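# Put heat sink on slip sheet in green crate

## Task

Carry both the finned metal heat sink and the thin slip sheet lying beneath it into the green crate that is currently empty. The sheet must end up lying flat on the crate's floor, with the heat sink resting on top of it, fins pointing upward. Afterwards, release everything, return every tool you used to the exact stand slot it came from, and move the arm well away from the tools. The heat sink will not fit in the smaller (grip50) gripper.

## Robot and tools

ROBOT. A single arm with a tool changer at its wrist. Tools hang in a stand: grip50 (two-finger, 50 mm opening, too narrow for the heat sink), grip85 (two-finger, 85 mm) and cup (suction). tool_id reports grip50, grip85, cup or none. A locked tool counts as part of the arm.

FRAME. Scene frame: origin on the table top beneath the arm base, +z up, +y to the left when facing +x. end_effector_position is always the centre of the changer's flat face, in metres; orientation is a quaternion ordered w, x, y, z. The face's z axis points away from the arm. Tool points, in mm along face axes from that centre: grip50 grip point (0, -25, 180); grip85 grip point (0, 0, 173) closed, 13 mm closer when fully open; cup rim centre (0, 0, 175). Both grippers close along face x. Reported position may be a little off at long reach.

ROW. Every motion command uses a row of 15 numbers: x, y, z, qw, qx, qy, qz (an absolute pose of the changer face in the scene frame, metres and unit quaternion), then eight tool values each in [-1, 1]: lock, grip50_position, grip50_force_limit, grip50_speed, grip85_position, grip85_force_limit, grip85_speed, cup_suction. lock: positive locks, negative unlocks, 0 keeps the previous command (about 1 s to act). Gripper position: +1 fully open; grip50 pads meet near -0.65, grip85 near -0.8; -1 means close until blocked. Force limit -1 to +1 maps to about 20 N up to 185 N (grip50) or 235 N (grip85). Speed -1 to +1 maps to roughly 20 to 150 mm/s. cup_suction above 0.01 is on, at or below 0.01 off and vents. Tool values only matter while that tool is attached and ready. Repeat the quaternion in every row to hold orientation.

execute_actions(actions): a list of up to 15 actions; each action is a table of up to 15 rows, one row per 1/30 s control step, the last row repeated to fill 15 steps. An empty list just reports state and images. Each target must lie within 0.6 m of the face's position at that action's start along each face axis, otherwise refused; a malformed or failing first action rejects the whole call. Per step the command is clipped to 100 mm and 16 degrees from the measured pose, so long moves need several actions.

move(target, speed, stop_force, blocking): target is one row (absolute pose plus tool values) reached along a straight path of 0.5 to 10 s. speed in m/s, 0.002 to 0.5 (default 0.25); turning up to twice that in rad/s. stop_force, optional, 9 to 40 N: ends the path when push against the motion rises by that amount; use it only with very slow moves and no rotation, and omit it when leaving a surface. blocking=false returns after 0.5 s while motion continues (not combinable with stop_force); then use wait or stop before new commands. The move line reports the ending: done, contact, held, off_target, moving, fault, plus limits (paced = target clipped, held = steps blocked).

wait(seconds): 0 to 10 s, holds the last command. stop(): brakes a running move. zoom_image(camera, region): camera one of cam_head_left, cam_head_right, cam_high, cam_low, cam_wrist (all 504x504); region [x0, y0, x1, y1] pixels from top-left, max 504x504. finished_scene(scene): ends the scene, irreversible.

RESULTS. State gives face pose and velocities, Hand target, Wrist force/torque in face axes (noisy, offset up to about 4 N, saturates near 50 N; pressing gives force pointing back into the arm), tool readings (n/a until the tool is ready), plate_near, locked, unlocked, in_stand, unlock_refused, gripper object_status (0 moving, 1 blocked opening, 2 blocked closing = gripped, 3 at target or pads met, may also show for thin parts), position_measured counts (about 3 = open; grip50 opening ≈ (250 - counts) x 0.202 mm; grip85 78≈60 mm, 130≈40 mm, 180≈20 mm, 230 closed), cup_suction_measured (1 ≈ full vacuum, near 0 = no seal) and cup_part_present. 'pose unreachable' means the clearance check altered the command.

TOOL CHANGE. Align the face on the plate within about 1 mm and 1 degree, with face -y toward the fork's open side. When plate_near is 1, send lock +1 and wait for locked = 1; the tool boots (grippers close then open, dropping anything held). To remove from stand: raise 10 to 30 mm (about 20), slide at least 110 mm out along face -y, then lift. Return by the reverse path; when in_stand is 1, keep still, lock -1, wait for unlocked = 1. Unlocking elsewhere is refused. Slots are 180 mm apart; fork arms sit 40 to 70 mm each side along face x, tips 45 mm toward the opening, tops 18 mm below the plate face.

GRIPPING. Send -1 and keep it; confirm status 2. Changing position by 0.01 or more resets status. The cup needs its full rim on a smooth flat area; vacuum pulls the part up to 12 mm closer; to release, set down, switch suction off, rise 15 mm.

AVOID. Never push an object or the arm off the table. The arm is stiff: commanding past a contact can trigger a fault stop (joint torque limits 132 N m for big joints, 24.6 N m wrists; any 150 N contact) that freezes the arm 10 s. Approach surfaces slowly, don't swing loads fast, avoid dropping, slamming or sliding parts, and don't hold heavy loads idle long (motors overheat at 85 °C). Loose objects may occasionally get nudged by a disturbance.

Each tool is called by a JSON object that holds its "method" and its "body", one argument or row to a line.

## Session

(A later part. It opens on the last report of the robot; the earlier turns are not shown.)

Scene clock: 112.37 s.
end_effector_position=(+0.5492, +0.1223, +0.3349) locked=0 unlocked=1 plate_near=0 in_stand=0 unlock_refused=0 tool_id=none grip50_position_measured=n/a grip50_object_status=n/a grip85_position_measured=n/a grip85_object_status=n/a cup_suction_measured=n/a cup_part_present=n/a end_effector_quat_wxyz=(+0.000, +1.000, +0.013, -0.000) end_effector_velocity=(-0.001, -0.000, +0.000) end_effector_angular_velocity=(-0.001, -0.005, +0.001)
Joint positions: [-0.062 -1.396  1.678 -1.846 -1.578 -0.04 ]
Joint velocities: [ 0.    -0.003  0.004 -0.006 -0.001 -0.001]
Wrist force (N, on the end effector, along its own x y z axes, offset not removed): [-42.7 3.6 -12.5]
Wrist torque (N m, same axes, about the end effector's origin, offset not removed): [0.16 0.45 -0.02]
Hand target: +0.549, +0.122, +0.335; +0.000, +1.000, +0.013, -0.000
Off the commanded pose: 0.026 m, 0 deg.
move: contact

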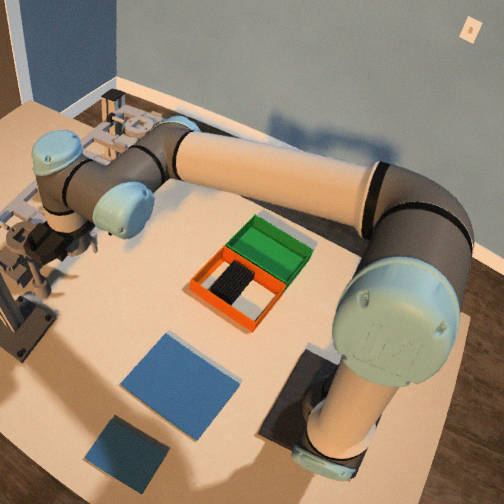

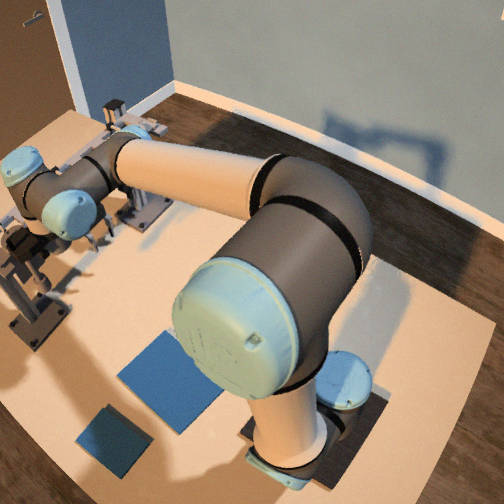

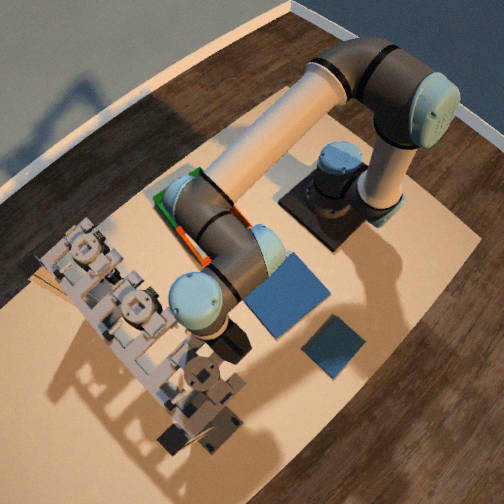

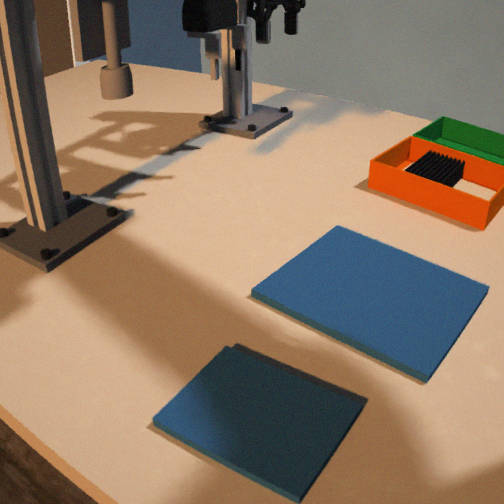

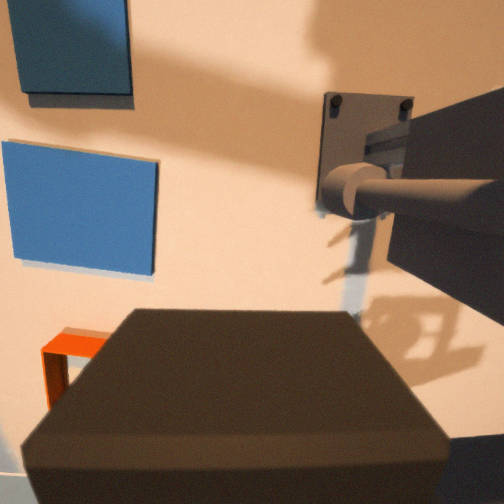

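{"method": "move", "body": {
  "target": [0.52,0.1225,0.38,0,1,0.013,0,0,1,0,0,1,0,0,0],
  "speed": 0.05
}}

{"method": "move", "body": {
  "target": [0.641,-0.181,0.39,0,0.6935,0.7204,0,0,1,0,0,1,0,0,0],
  "speed": 0.3
}}

{"method": "move", "body": {
  "target": [0.641,-0.181,0.375,0,0.6935,0.7204,0,0,1,0,0,1,0,0,0],
  "speed": 0.03
}}

{"method": "move", "body": {
  "target": [0.641,-0.181,0.35,0,0.6935,0.7204,0,0,1,0,0,1,0,0,0],
  "speed": 0.004,
  "stop_force": 12
}}

Scene clock: 121.53 s.
end_effector_position=(+0.5202, +0.1225, +0.3799) locked=0 unlocked=1 plate_near=0 in_stand=0 unlock_refused=0 tool_id=none grip50_position_measured=n/a grip50_object_status=n/a grip85_position_measured=n/a grip85_object_status=n/a cup_suction_measured=n/a cup_part_present=n/a end_effector_quat_wxyz=(+0.000, +1.000, +0.013, +0.000) end_effector_velocity=(-0.001, +0.000, +0.001) end_effector_angular_velocity=(+0.000, -0.000, -0.000)
Joint positions: [-0.062 -1.486  1.664 -1.742 -1.577 -0.04 ]
Joint velocities: [-0.    -0.003 -0.001  0.003  0.     0.   ]
Wrist force (N, on the end effector, along its own x y z axes, offset not removed): [-1.2 -1.8 -3.9]
Wrist torque (N m, same axes, about the end effector's origin, offset not removed): [-0.07 0.08 -0.26]
Hand target: +0.520, +0.123, +0.380; -0.000, +1.000, +0.013, +0.000
Off the commanded pose: 0.000 m, 0 deg.
move: done

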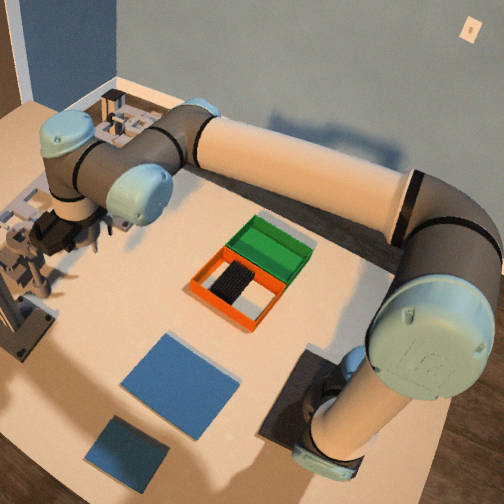

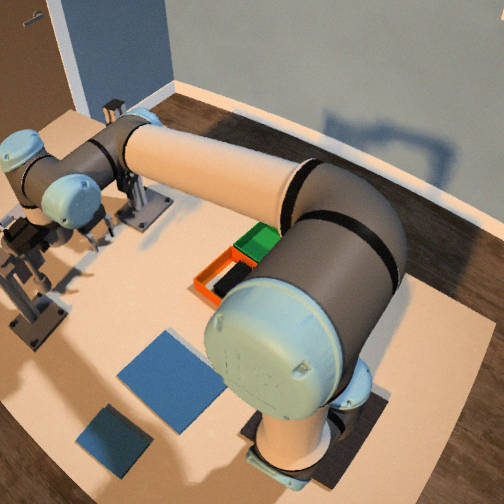

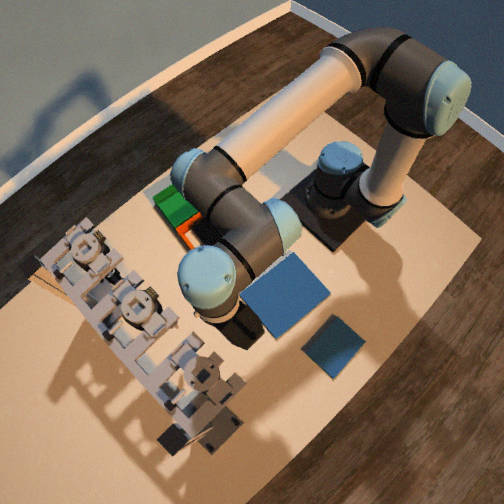

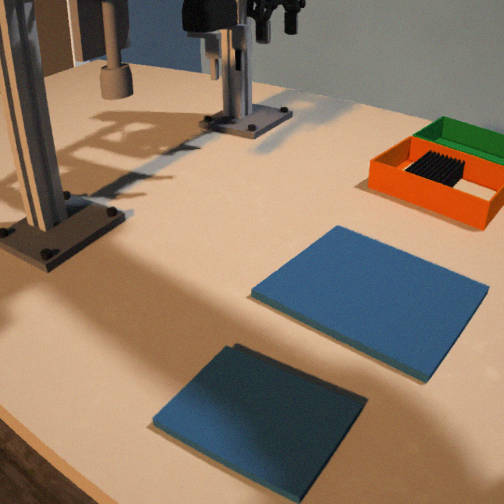

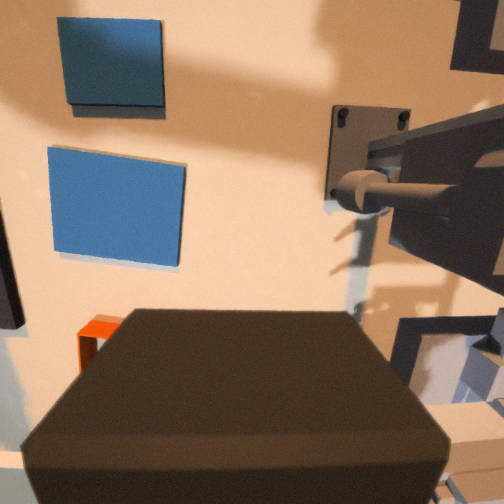

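Scene clock: 124.70 s.
end_effector_position=(+0.6408, -0.1809, +0.3899) locked=0 unlocked=1 plate_near=0 in_stand=0 unlock_refused=0 tool_id=none grip50_position_measured=n/a grip50_object_status=n/a grip85_position_measured=n/a grip85_object_status=n/a cup_suction_measured=n/a cup_part_present=n/a end_effector_quat_wxyz=(-0.000, +0.694, +0.720, +0.000) end_effector_velocity=(+0.001, -0.002, +0.000) end_effector_angular_velocity=(+0.001, +0.002, +0.011)
Joint positions: [-0.518 -1.175  1.244 -1.637 -1.579 -2.078]
Joint velocities: [-0.002  0.004 -0.007  0.004 -0.    -0.013]
Wrist force (N, on the end effector, along its own x y z axes, offset not removed): [0.1 -1.5 -2.7]
Wrist torque (N m, same axes, about the end effector's origin, offset not removed): [0.00 -0.14 -0.31]
Hand target: +0.641, -0.181, +0.390; -0.000, +0.694, +0.720, +0.000
Off the commanded pose: 0.000 m, 0 deg.
move: done

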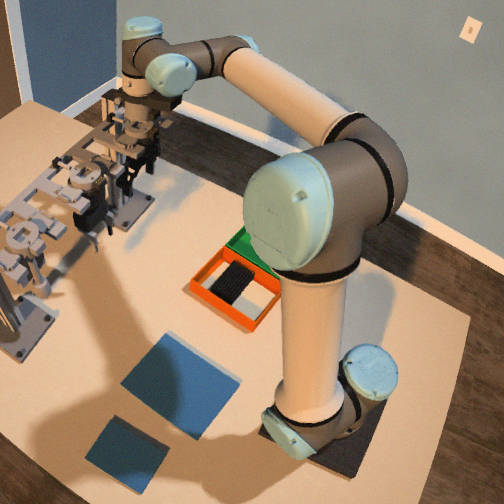

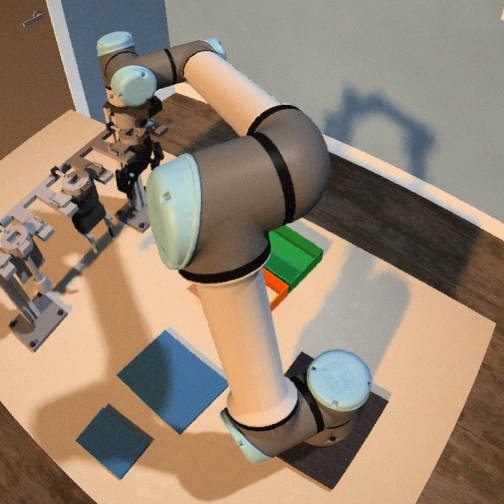

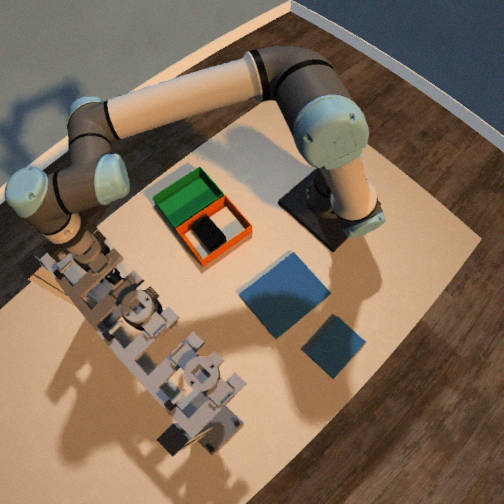

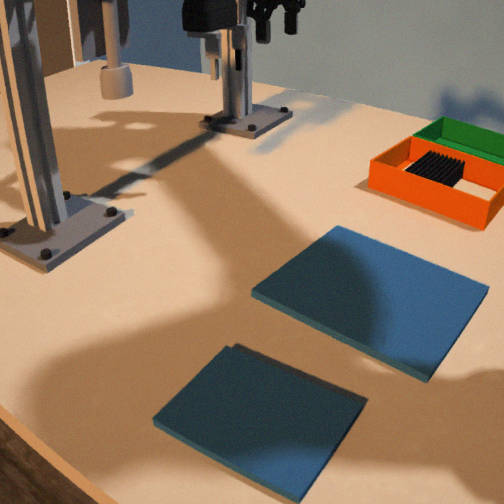

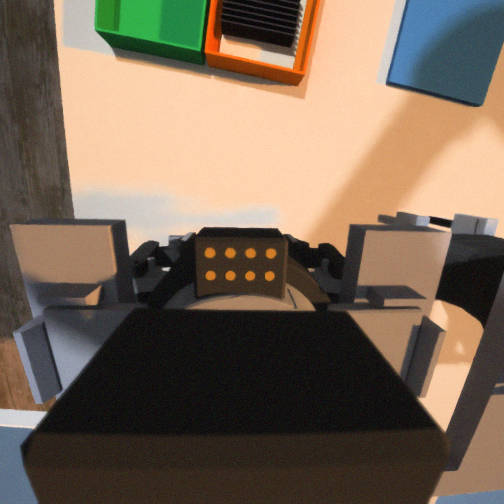

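Scene clock: 125.53 s.
end_effector_position=(+0.6410, -0.1810, +0.3752) locked=0 unlocked=1 plate_near=0 in_stand=0 unlock_refused=0 tool_id=none grip50_position_measured=n/a grip50_object_status=n/a grip85_position_measured=n/a grip85_object_status=n/a cup_suction_measured=n/a cup_part_present=n/a end_effector_quat_wxyz=(-0.000, +0.694, +0.720, -0.000) end_effector_velocity=(-0.000, -0.000, -0.002) end_effector_angular_velocity=(-0.000, +0.000, -0.000)
Joint positions: [-0.518 -1.172  1.277 -1.673 -1.579 -2.079]
Joint velocities: [-0.     0.     0.004 -0.004 -0.     0.   ]
Wrist force (N, on the end effector, along its own x y z axes, offset not removed): [2.0 0.0 -0.5]
Wrist torque (N m, same axes, about the end effector's origin, offset not removed): [-0.06 -0.19 -0.06]
Hand target: +0.641, -0.181, +0.375; -0.000, +0.694, +0.720, -0.000
Off the commanded pose: 0.000 m, 0 deg.
move: done

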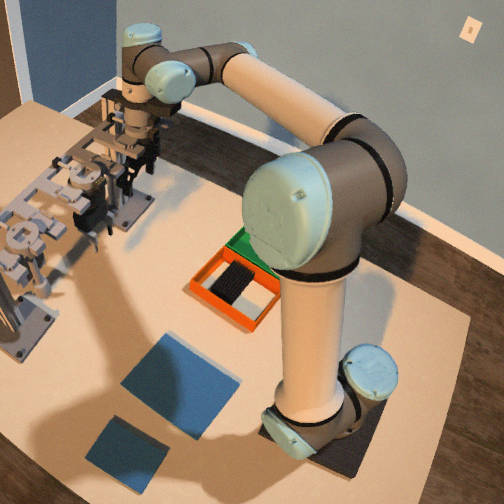

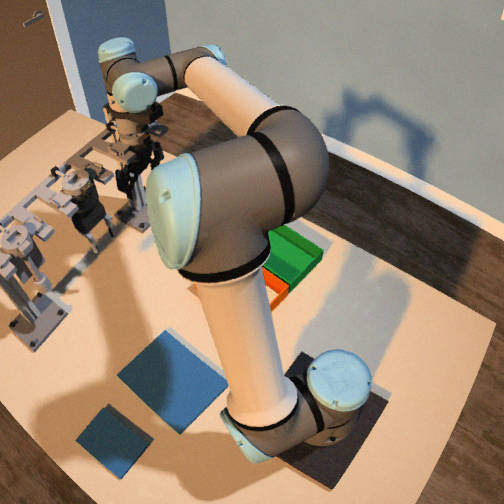

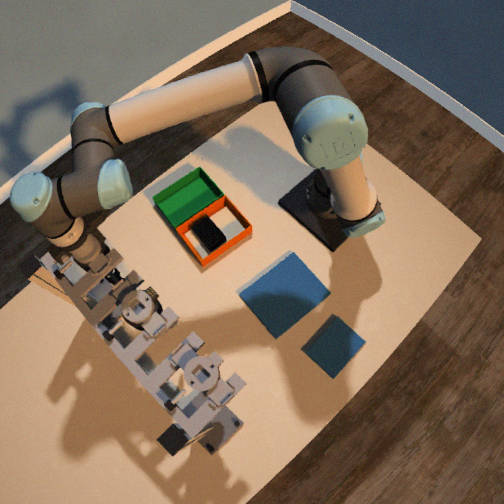

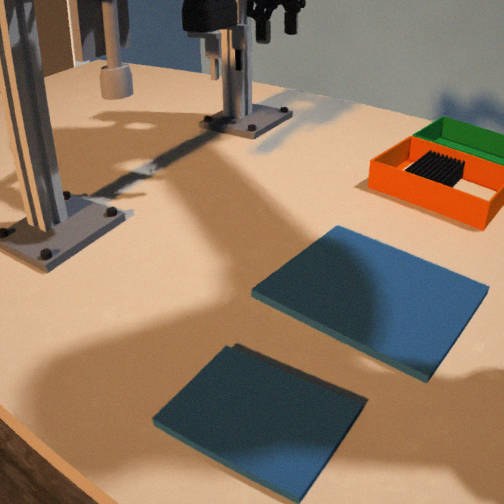

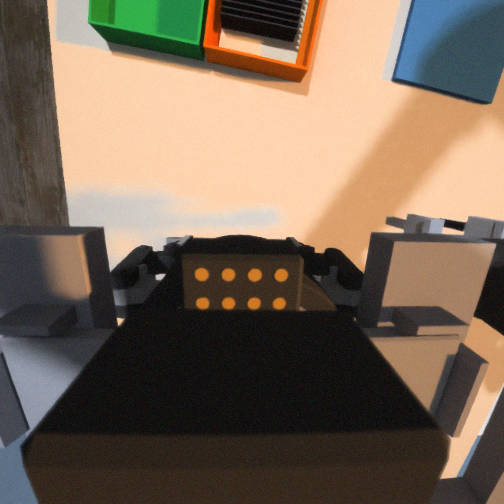

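Scene clock: 129.83 s.
end_effector_position=(+0.6410, -0.1810, +0.3595) locked=0 unlocked=1 plate_near=1 in_stand=1 unlock_refused=0 tool_id=none grip50_position_measured=n/a grip50_object_status=n/a grip85_position_measured=n/a grip85_object_status=n/a cup_suction_measured=n/a cup_part_present=n/a end_effector_quat_wxyz=(+0.000, +0.694, +0.720, +0.000) end_effector_velocity=(-0.000, +0.000, +0.001) end_effector_angular_velocity=(+0.001, +0.002, +0.000)
Joint positions: [-0.518 -1.167  1.311 -1.712 -1.579 -2.079]
Joint velocities: [-0.     0.    -0.003  0.006 -0.    -0.   ]
Wrist force (N, on the end effector, along its own x y z axes, offset not removed): [-1.3 -1.9 -22.6]
Wrist torque (N m, same axes, about the end effector's origin, offset not removed): [0.56 0.46 -0.19]
Hand target: +0.641, -0.181, +0.360; +0.000, +0.694, +0.720, +0.000
Off the commanded pose: 0.010 m, 0 deg.
move: contact

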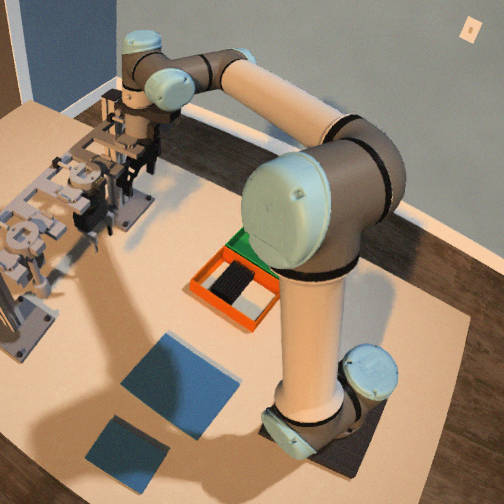

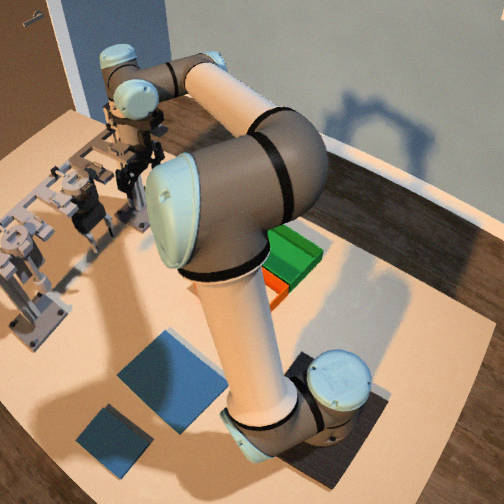

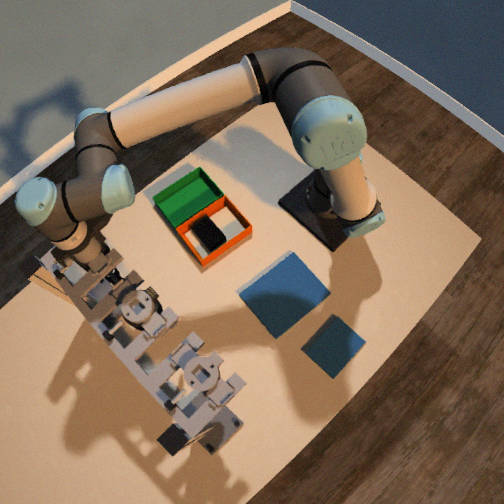

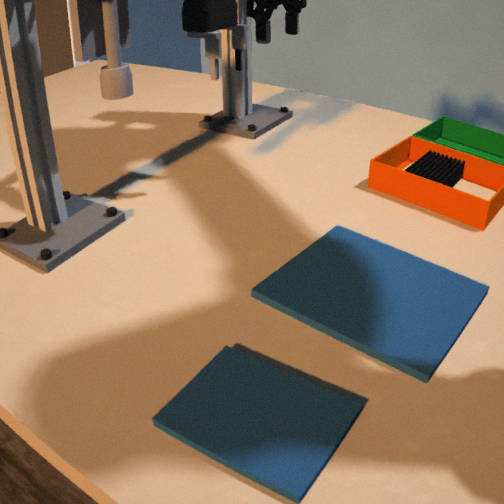

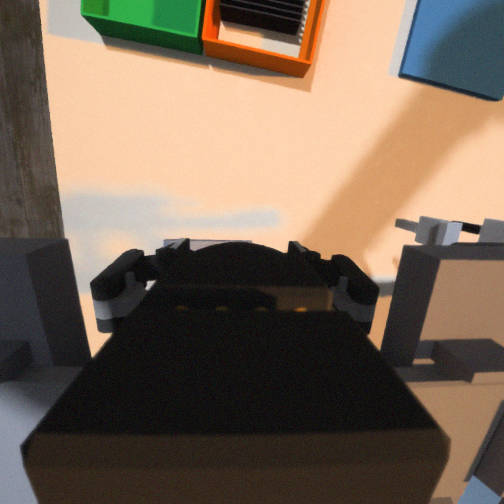

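{"method": "execute_actions", "body": {
  "actions": [
    [[0.641,-0.181,0.3597,0,0.6935,0.7204,0,1,1,0,0,1,0,0,0]],
    [[0.641,-0.181,0.3597,0,0.6935,0.7204,0,1,1,0,0,1,0,0,0]],
    [[0.641,-0.181,0.3597,0,0.6935,0.7204,0,1,1,0,0,1,0,0,0]]
  ]
}}

Scene clock: 135.27 s.
end_effector_position=(+0.6410, -0.1810, +0.3597) locked=1 unlocked=0 plate_near=1 in_stand=1 unlock_refused=0 tool_id=grip85 grip50_position_measured=n/a grip50_object_status=n/a grip85_position_measured=n/a grip85_object_status=n/a cup_suction_measured=n/a cup_part_present=n/a end_effector_quat_wxyz=(+0.000, +0.694, +0.720, +0.000) end_effector_velocity=(-0.000, +0.000, +0.000) end_effector_angular_velocity=(-0.000, -0.000, +0.000)
Joint positions: [-0.518 -1.167  1.31  -1.711 -1.579 -2.079]
Joint velocities: [ 0. -0.  0. -0.  0. -0.]
Wrist force (N, on the end effector, along its own x y z axes, offset not removed): [-0.5 1.3 -20.6]
Wrist torque (N m, same axes, about the end effector's origin, offset not removed): [-0.14 -0.85 -0.26]
Hand target: +0.641, -0.181, +0.360; -0.000, +0.694, +0.720, -0.000
Off the commanded pose: 0.000 m, 0 deg.

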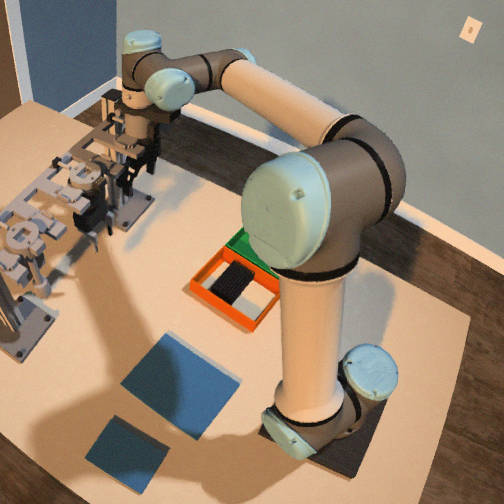

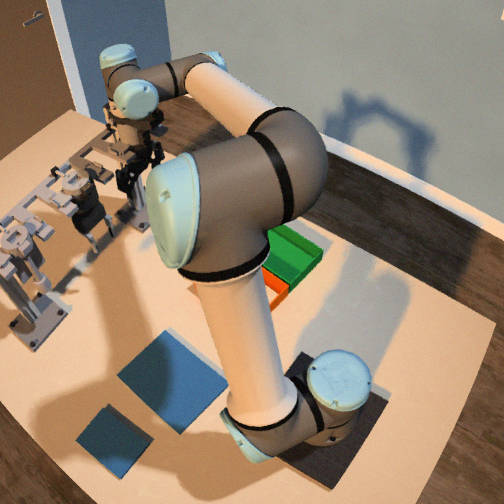

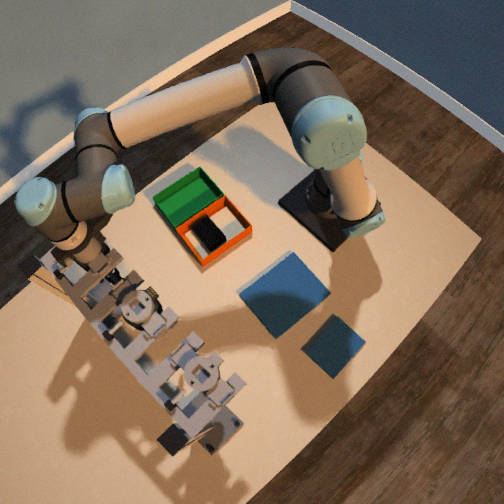

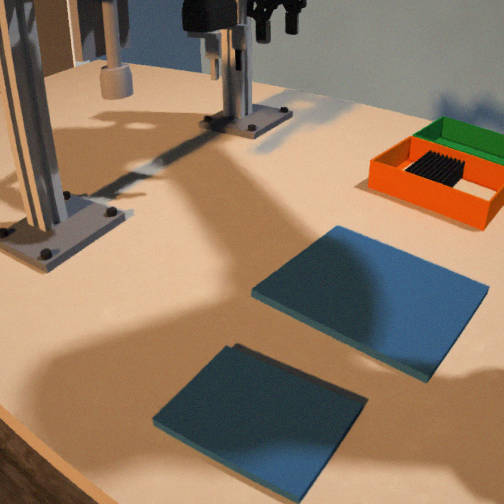

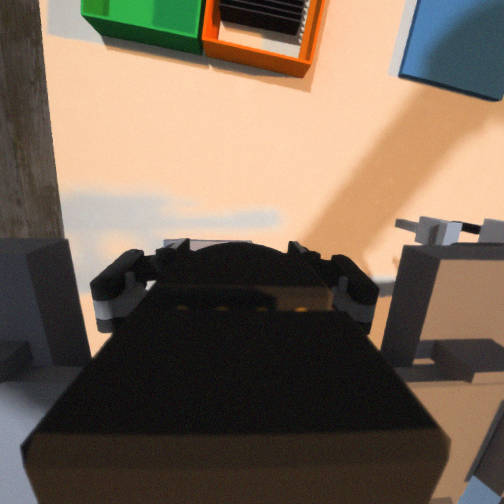

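{"method": "move", "body": {
  "target": [0.641,-0.181,0.38,0,0.6935,0.7204,0,0,1,0,0,1,0,0,0],
  "speed": 0.03
}}

{"method": "move", "body": {
  "target": [0.511,-0.186,0.38,0,0.6935,0.7204,0,0,1,0,0,1,0,0,0],
  "speed": 0.08
}}

{"method": "move", "body": {
  "target": [0.355,-0.22,0.32,0,0.9986,-0.052,0,0,1,0,0,1,0,0,0],
  "speed": 0.3
}}

Scene clock: 142.37 s.
end_effector_position=(+0.6410, -0.1810, +0.3798) locked=1 unlocked=0 plate_near=1 in_stand=0 unlock_refused=0 tool_id=grip85 grip50_position_measured=n/a grip50_object_status=n/a grip85_position_measured=3 grip85_object_status=3 cup_suction_measured=n/a cup_part_present=n/a end_effector_quat_wxyz=(+0.000, +0.694, +0.720, +0.000) end_effector_velocity=(+0.000, +0.000, +0.002) end_effector_angular_velocity=(+0.000, +0.000, +0.000)
Joint positions: [-0.518 -1.173  1.266 -1.662 -1.579 -2.079]
Joint velocities: [ 0.    -0.    -0.005  0.005  0.    -0.   ]
Wrist force (N, on the end effector, along its own x y z axes, offset not removed): [1.4 -0.4 -2.8]
Wrist torque (N m, same axes, about the end effector's origin, offset not removed): [-0.02 -0.14 -0.20]
Hand target: +0.641, -0.181, +0.380; +0.000, +0.694, +0.720, +0.000
Off the commanded pose: 0.000 m, 0 deg.
move: done

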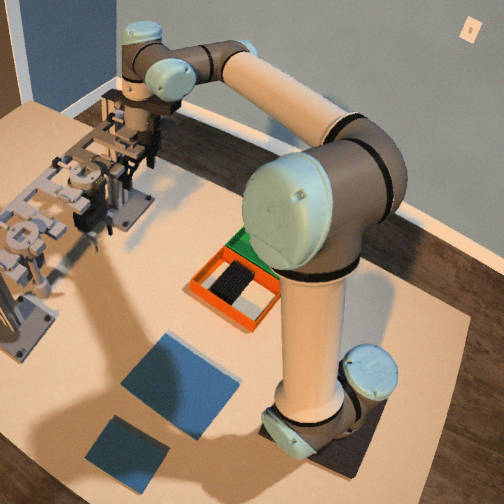

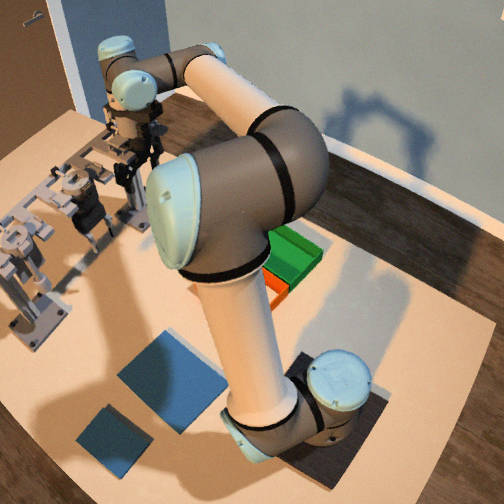

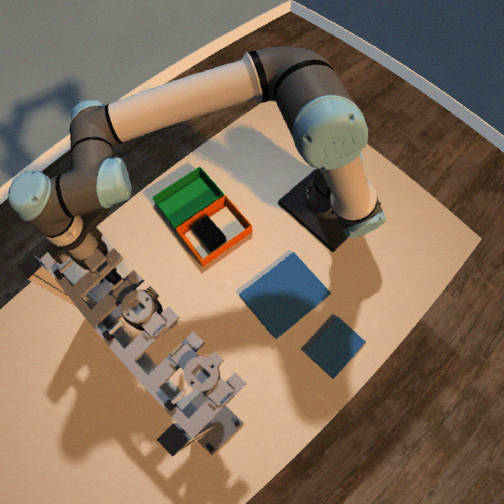

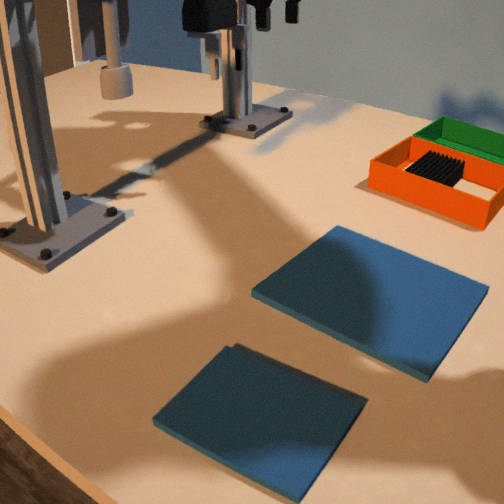

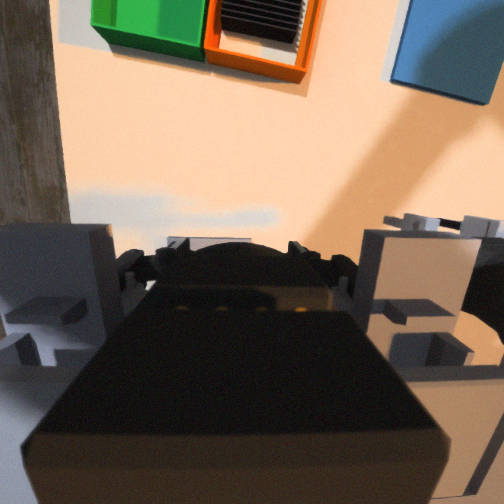

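Scene clock: 144.43 s.
end_effector_position=(+0.5111, -0.1859, +0.3801) locked=1 unlocked=0 plate_near=1 in_stand=0 unlock_refused=0 tool_id=grip85 grip50_position_measured=n/a grip50_object_status=n/a grip85_position_measured=3 grip85_object_status=3 cup_suction_measured=n/a cup_part_present=n/a end_effector_quat_wxyz=(-0.000, +0.694, +0.720, +0.000) end_effector_velocity=(-0.002, +0.000, +0.000) end_effector_angular_velocity=(+0.001, -0.001, -0.000)
Joint positions: [-0.636 -1.469  1.64  -1.74  -1.579 -2.197]
Joint velocities: [-0.002 -0.004  0.005 -0.     0.001 -0.002]
Wrist force (N, on the end effector, along its own x y z axes, offset not removed): [-0.6 2.9 -0.8]
Wrist torque (N m, same axes, about the end effector's origin, offset not removed): [0.11 0.03 -0.07]
Hand target: +0.511, -0.186, +0.380; -0.000, +0.694, +0.720, +0.000
Off the commanded pose: 0.000 m, 0 deg.
move: done

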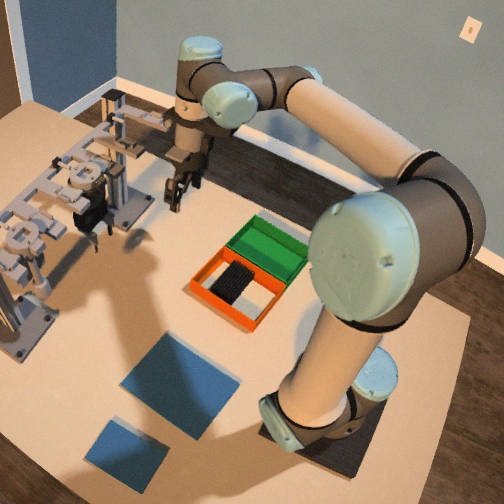

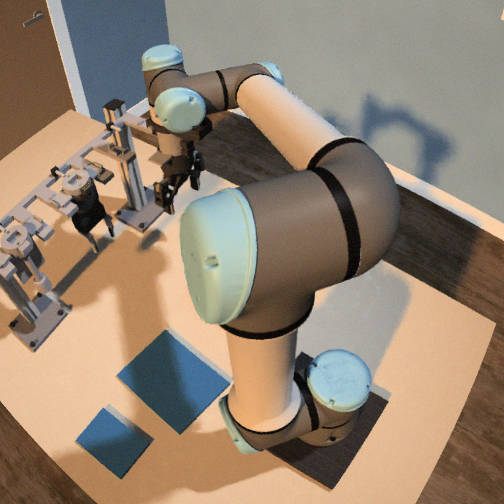

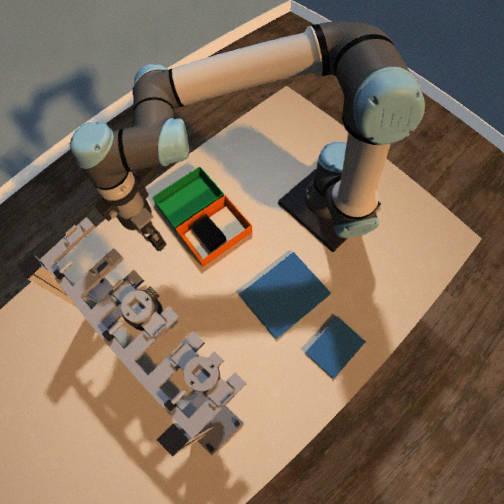

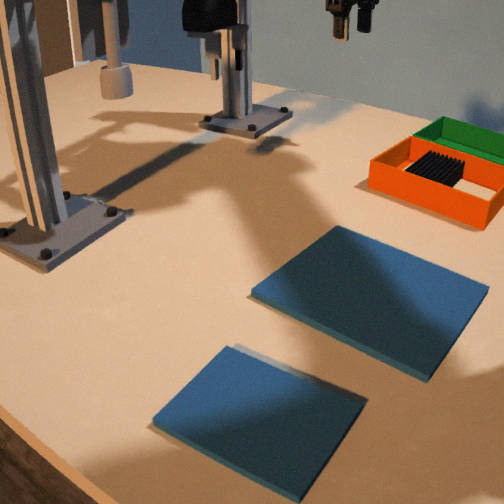

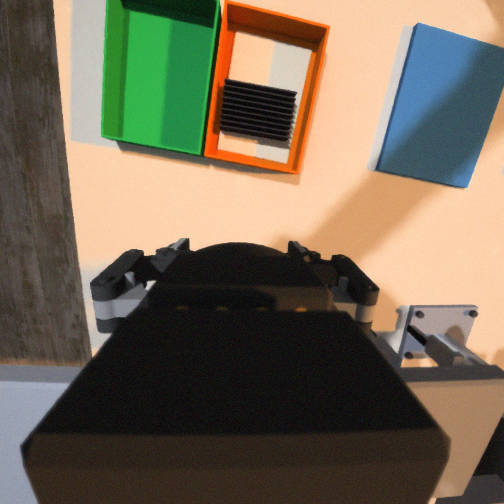

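Scene clock: 147.83 s.
end_effector_position=(+0.3550, -0.2198, +0.3201) locked=1 unlocked=0 plate_near=1 in_stand=0 unlock_refused=0 tool_id=grip85 grip50_position_measured=n/a grip50_object_status=n/a grip85_position_measured=3 grip85_object_status=3 cup_suction_measured=n/a cup_part_present=n/a end_effector_quat_wxyz=(-0.000, +0.999, -0.052, +0.000) end_effector_velocity=(-0.001, -0.000, -0.000) end_effector_angular_velocity=(-0.000, +0.001, -0.009)
Joint positions: [-0.917 -1.751  2.064 -1.885 -1.579 -0.766]
Joint velocities: [-0.002 -0.002  0.002 -0.    -0.     0.007]
Wrist force (N, on the end effector, along its own x y z axes, offset not removed): [1.0 0.1 -2.0]
Wrist torque (N m, same axes, about the end effector's origin, offset not removed): [-0.01 0.03 -0.12]
Hand target: +0.355, -0.220, +0.320; -0.000, +0.999, -0.052, +0.000
Off the commanded pose: 0.000 m, 0 deg.
move: done

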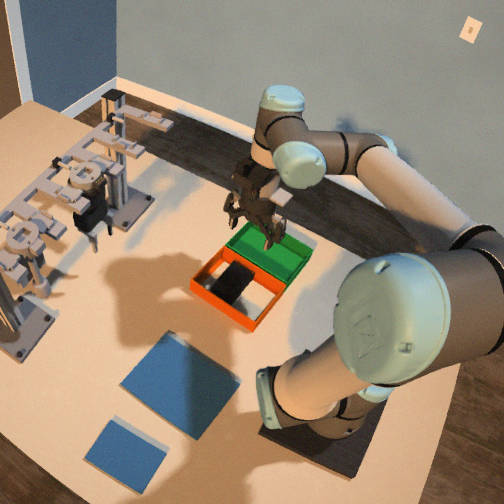

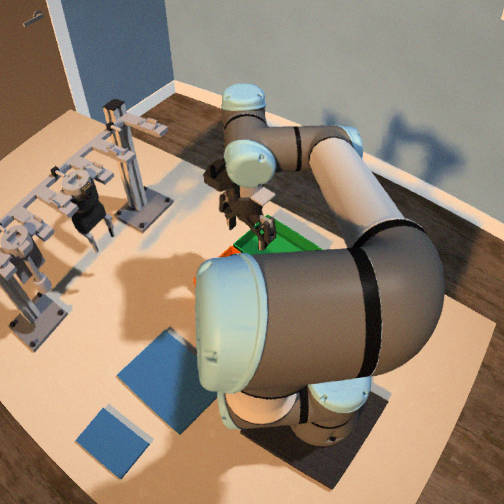

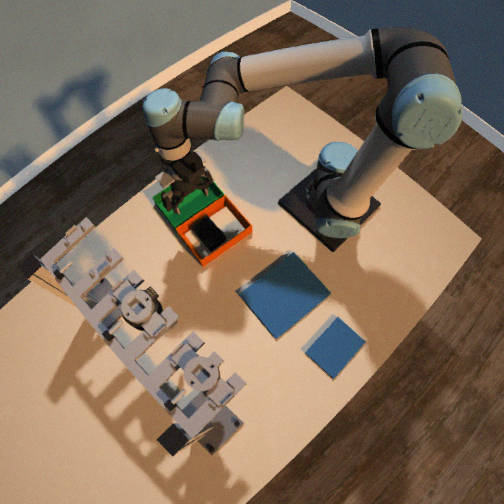

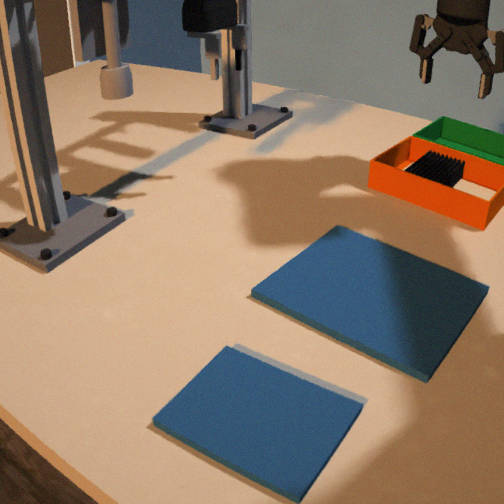

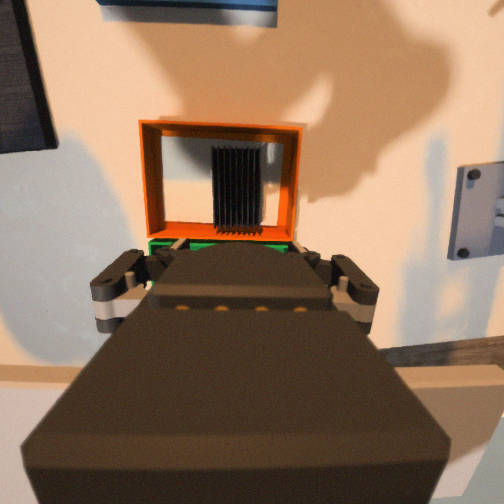

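{"method": "move", "body": {
  "target": [0.357,-0.168,0.26,0,0.9976,-0.0698,0,0,1,0,0,1,0,0,0],
  "speed": 0.1
}}

{"method": "zoom_image", "body": {
  "camera": "cam_low",
  "region": [344,40,504,240]
}}

{"method": "zoom_image", "body": {
  "camera": "cam_head_left",
  "region": [170,190,330,340]
}}

Scene clock: 154.40 s.
end_effector_position=(+0.3569, -0.1680, +0.2602) locked=1 unlocked=0 plate_near=1 in_stand=0 unlock_refused=0 tool_id=grip85 grip50_position_measured=n/a grip50_object_status=n/a grip85_position_measured=3 grip85_object_status=3 cup_suction_measured=n/a cup_part_present=n/a end_effector_quat_wxyz=(+0.000, +0.998, -0.070, -0.000) end_effector_velocity=(+0.000, +0.001, -0.001) end_effector_angular_velocity=(-0.001, -0.001, -0.001)
Joint positions: [-0.823 -1.748  2.229 -2.052 -1.58  -0.636]
Joint velocities: [ 0.003  0.001  0.004 -0.006 -0.     0.004]
Wrist force (N, on the end effector, along its own x y z axes, offset not removed): [-1.9 2.1 -1.4]
Wrist torque (N m, same axes, about the end effector's origin, offset not removed): [0.22 0.14 -0.34]
Hand target: +0.357, -0.168, +0.260; +0.000, +0.998, -0.070, -0.000
Off the commanded pose: 0.000 m, 0 deg.
move: done

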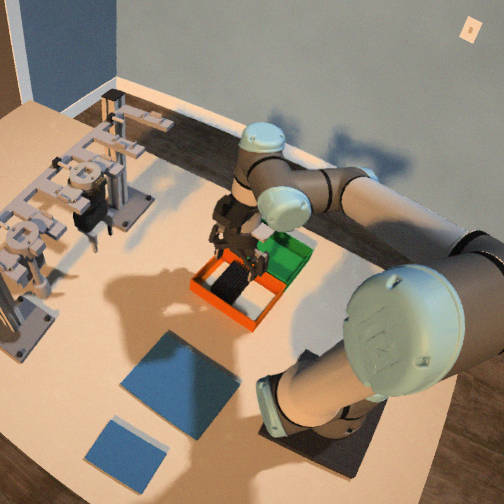

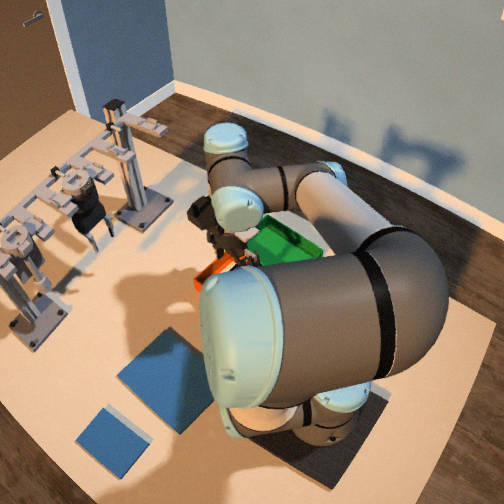

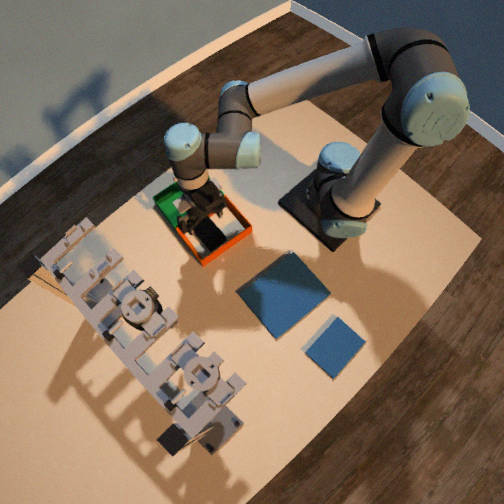

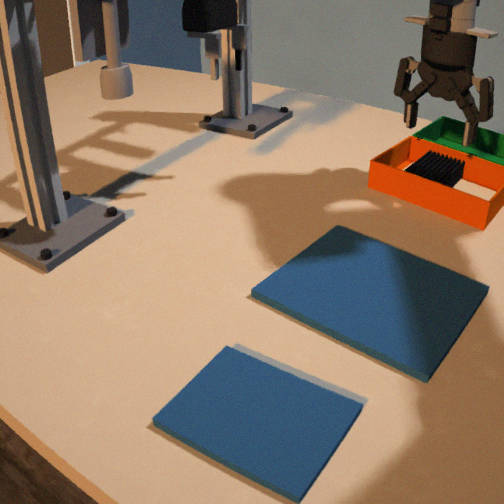

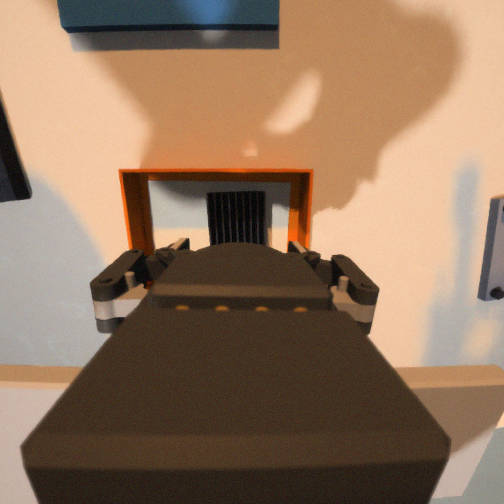

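Region (344, 40, 504, 240) of cam_low's 504x504 image, scaled by 2.520, with more detail than that image has; it fills the left 403 columns of this view, and the rest is white.

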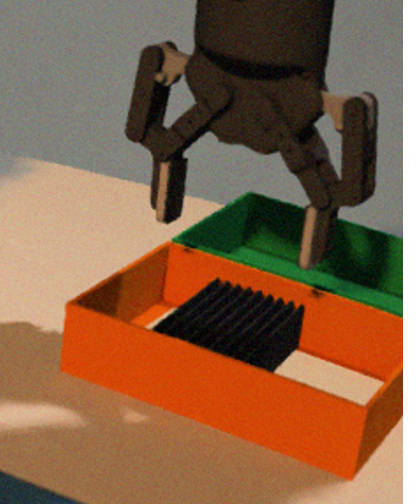

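Region (170, 190, 330, 340) of cam_head_left's 504x504 image, scaled by 3.150, with more detail than that image has; it fills the top 472 rows of this view, and the rest is white.

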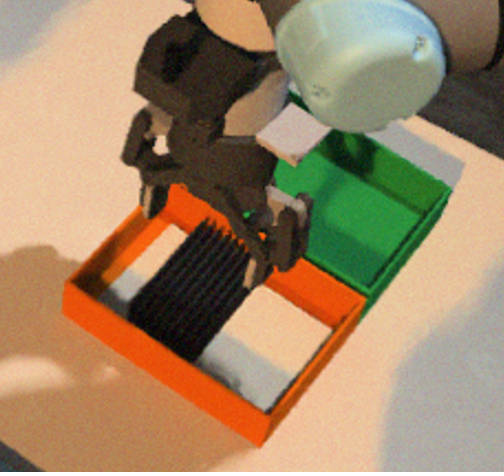

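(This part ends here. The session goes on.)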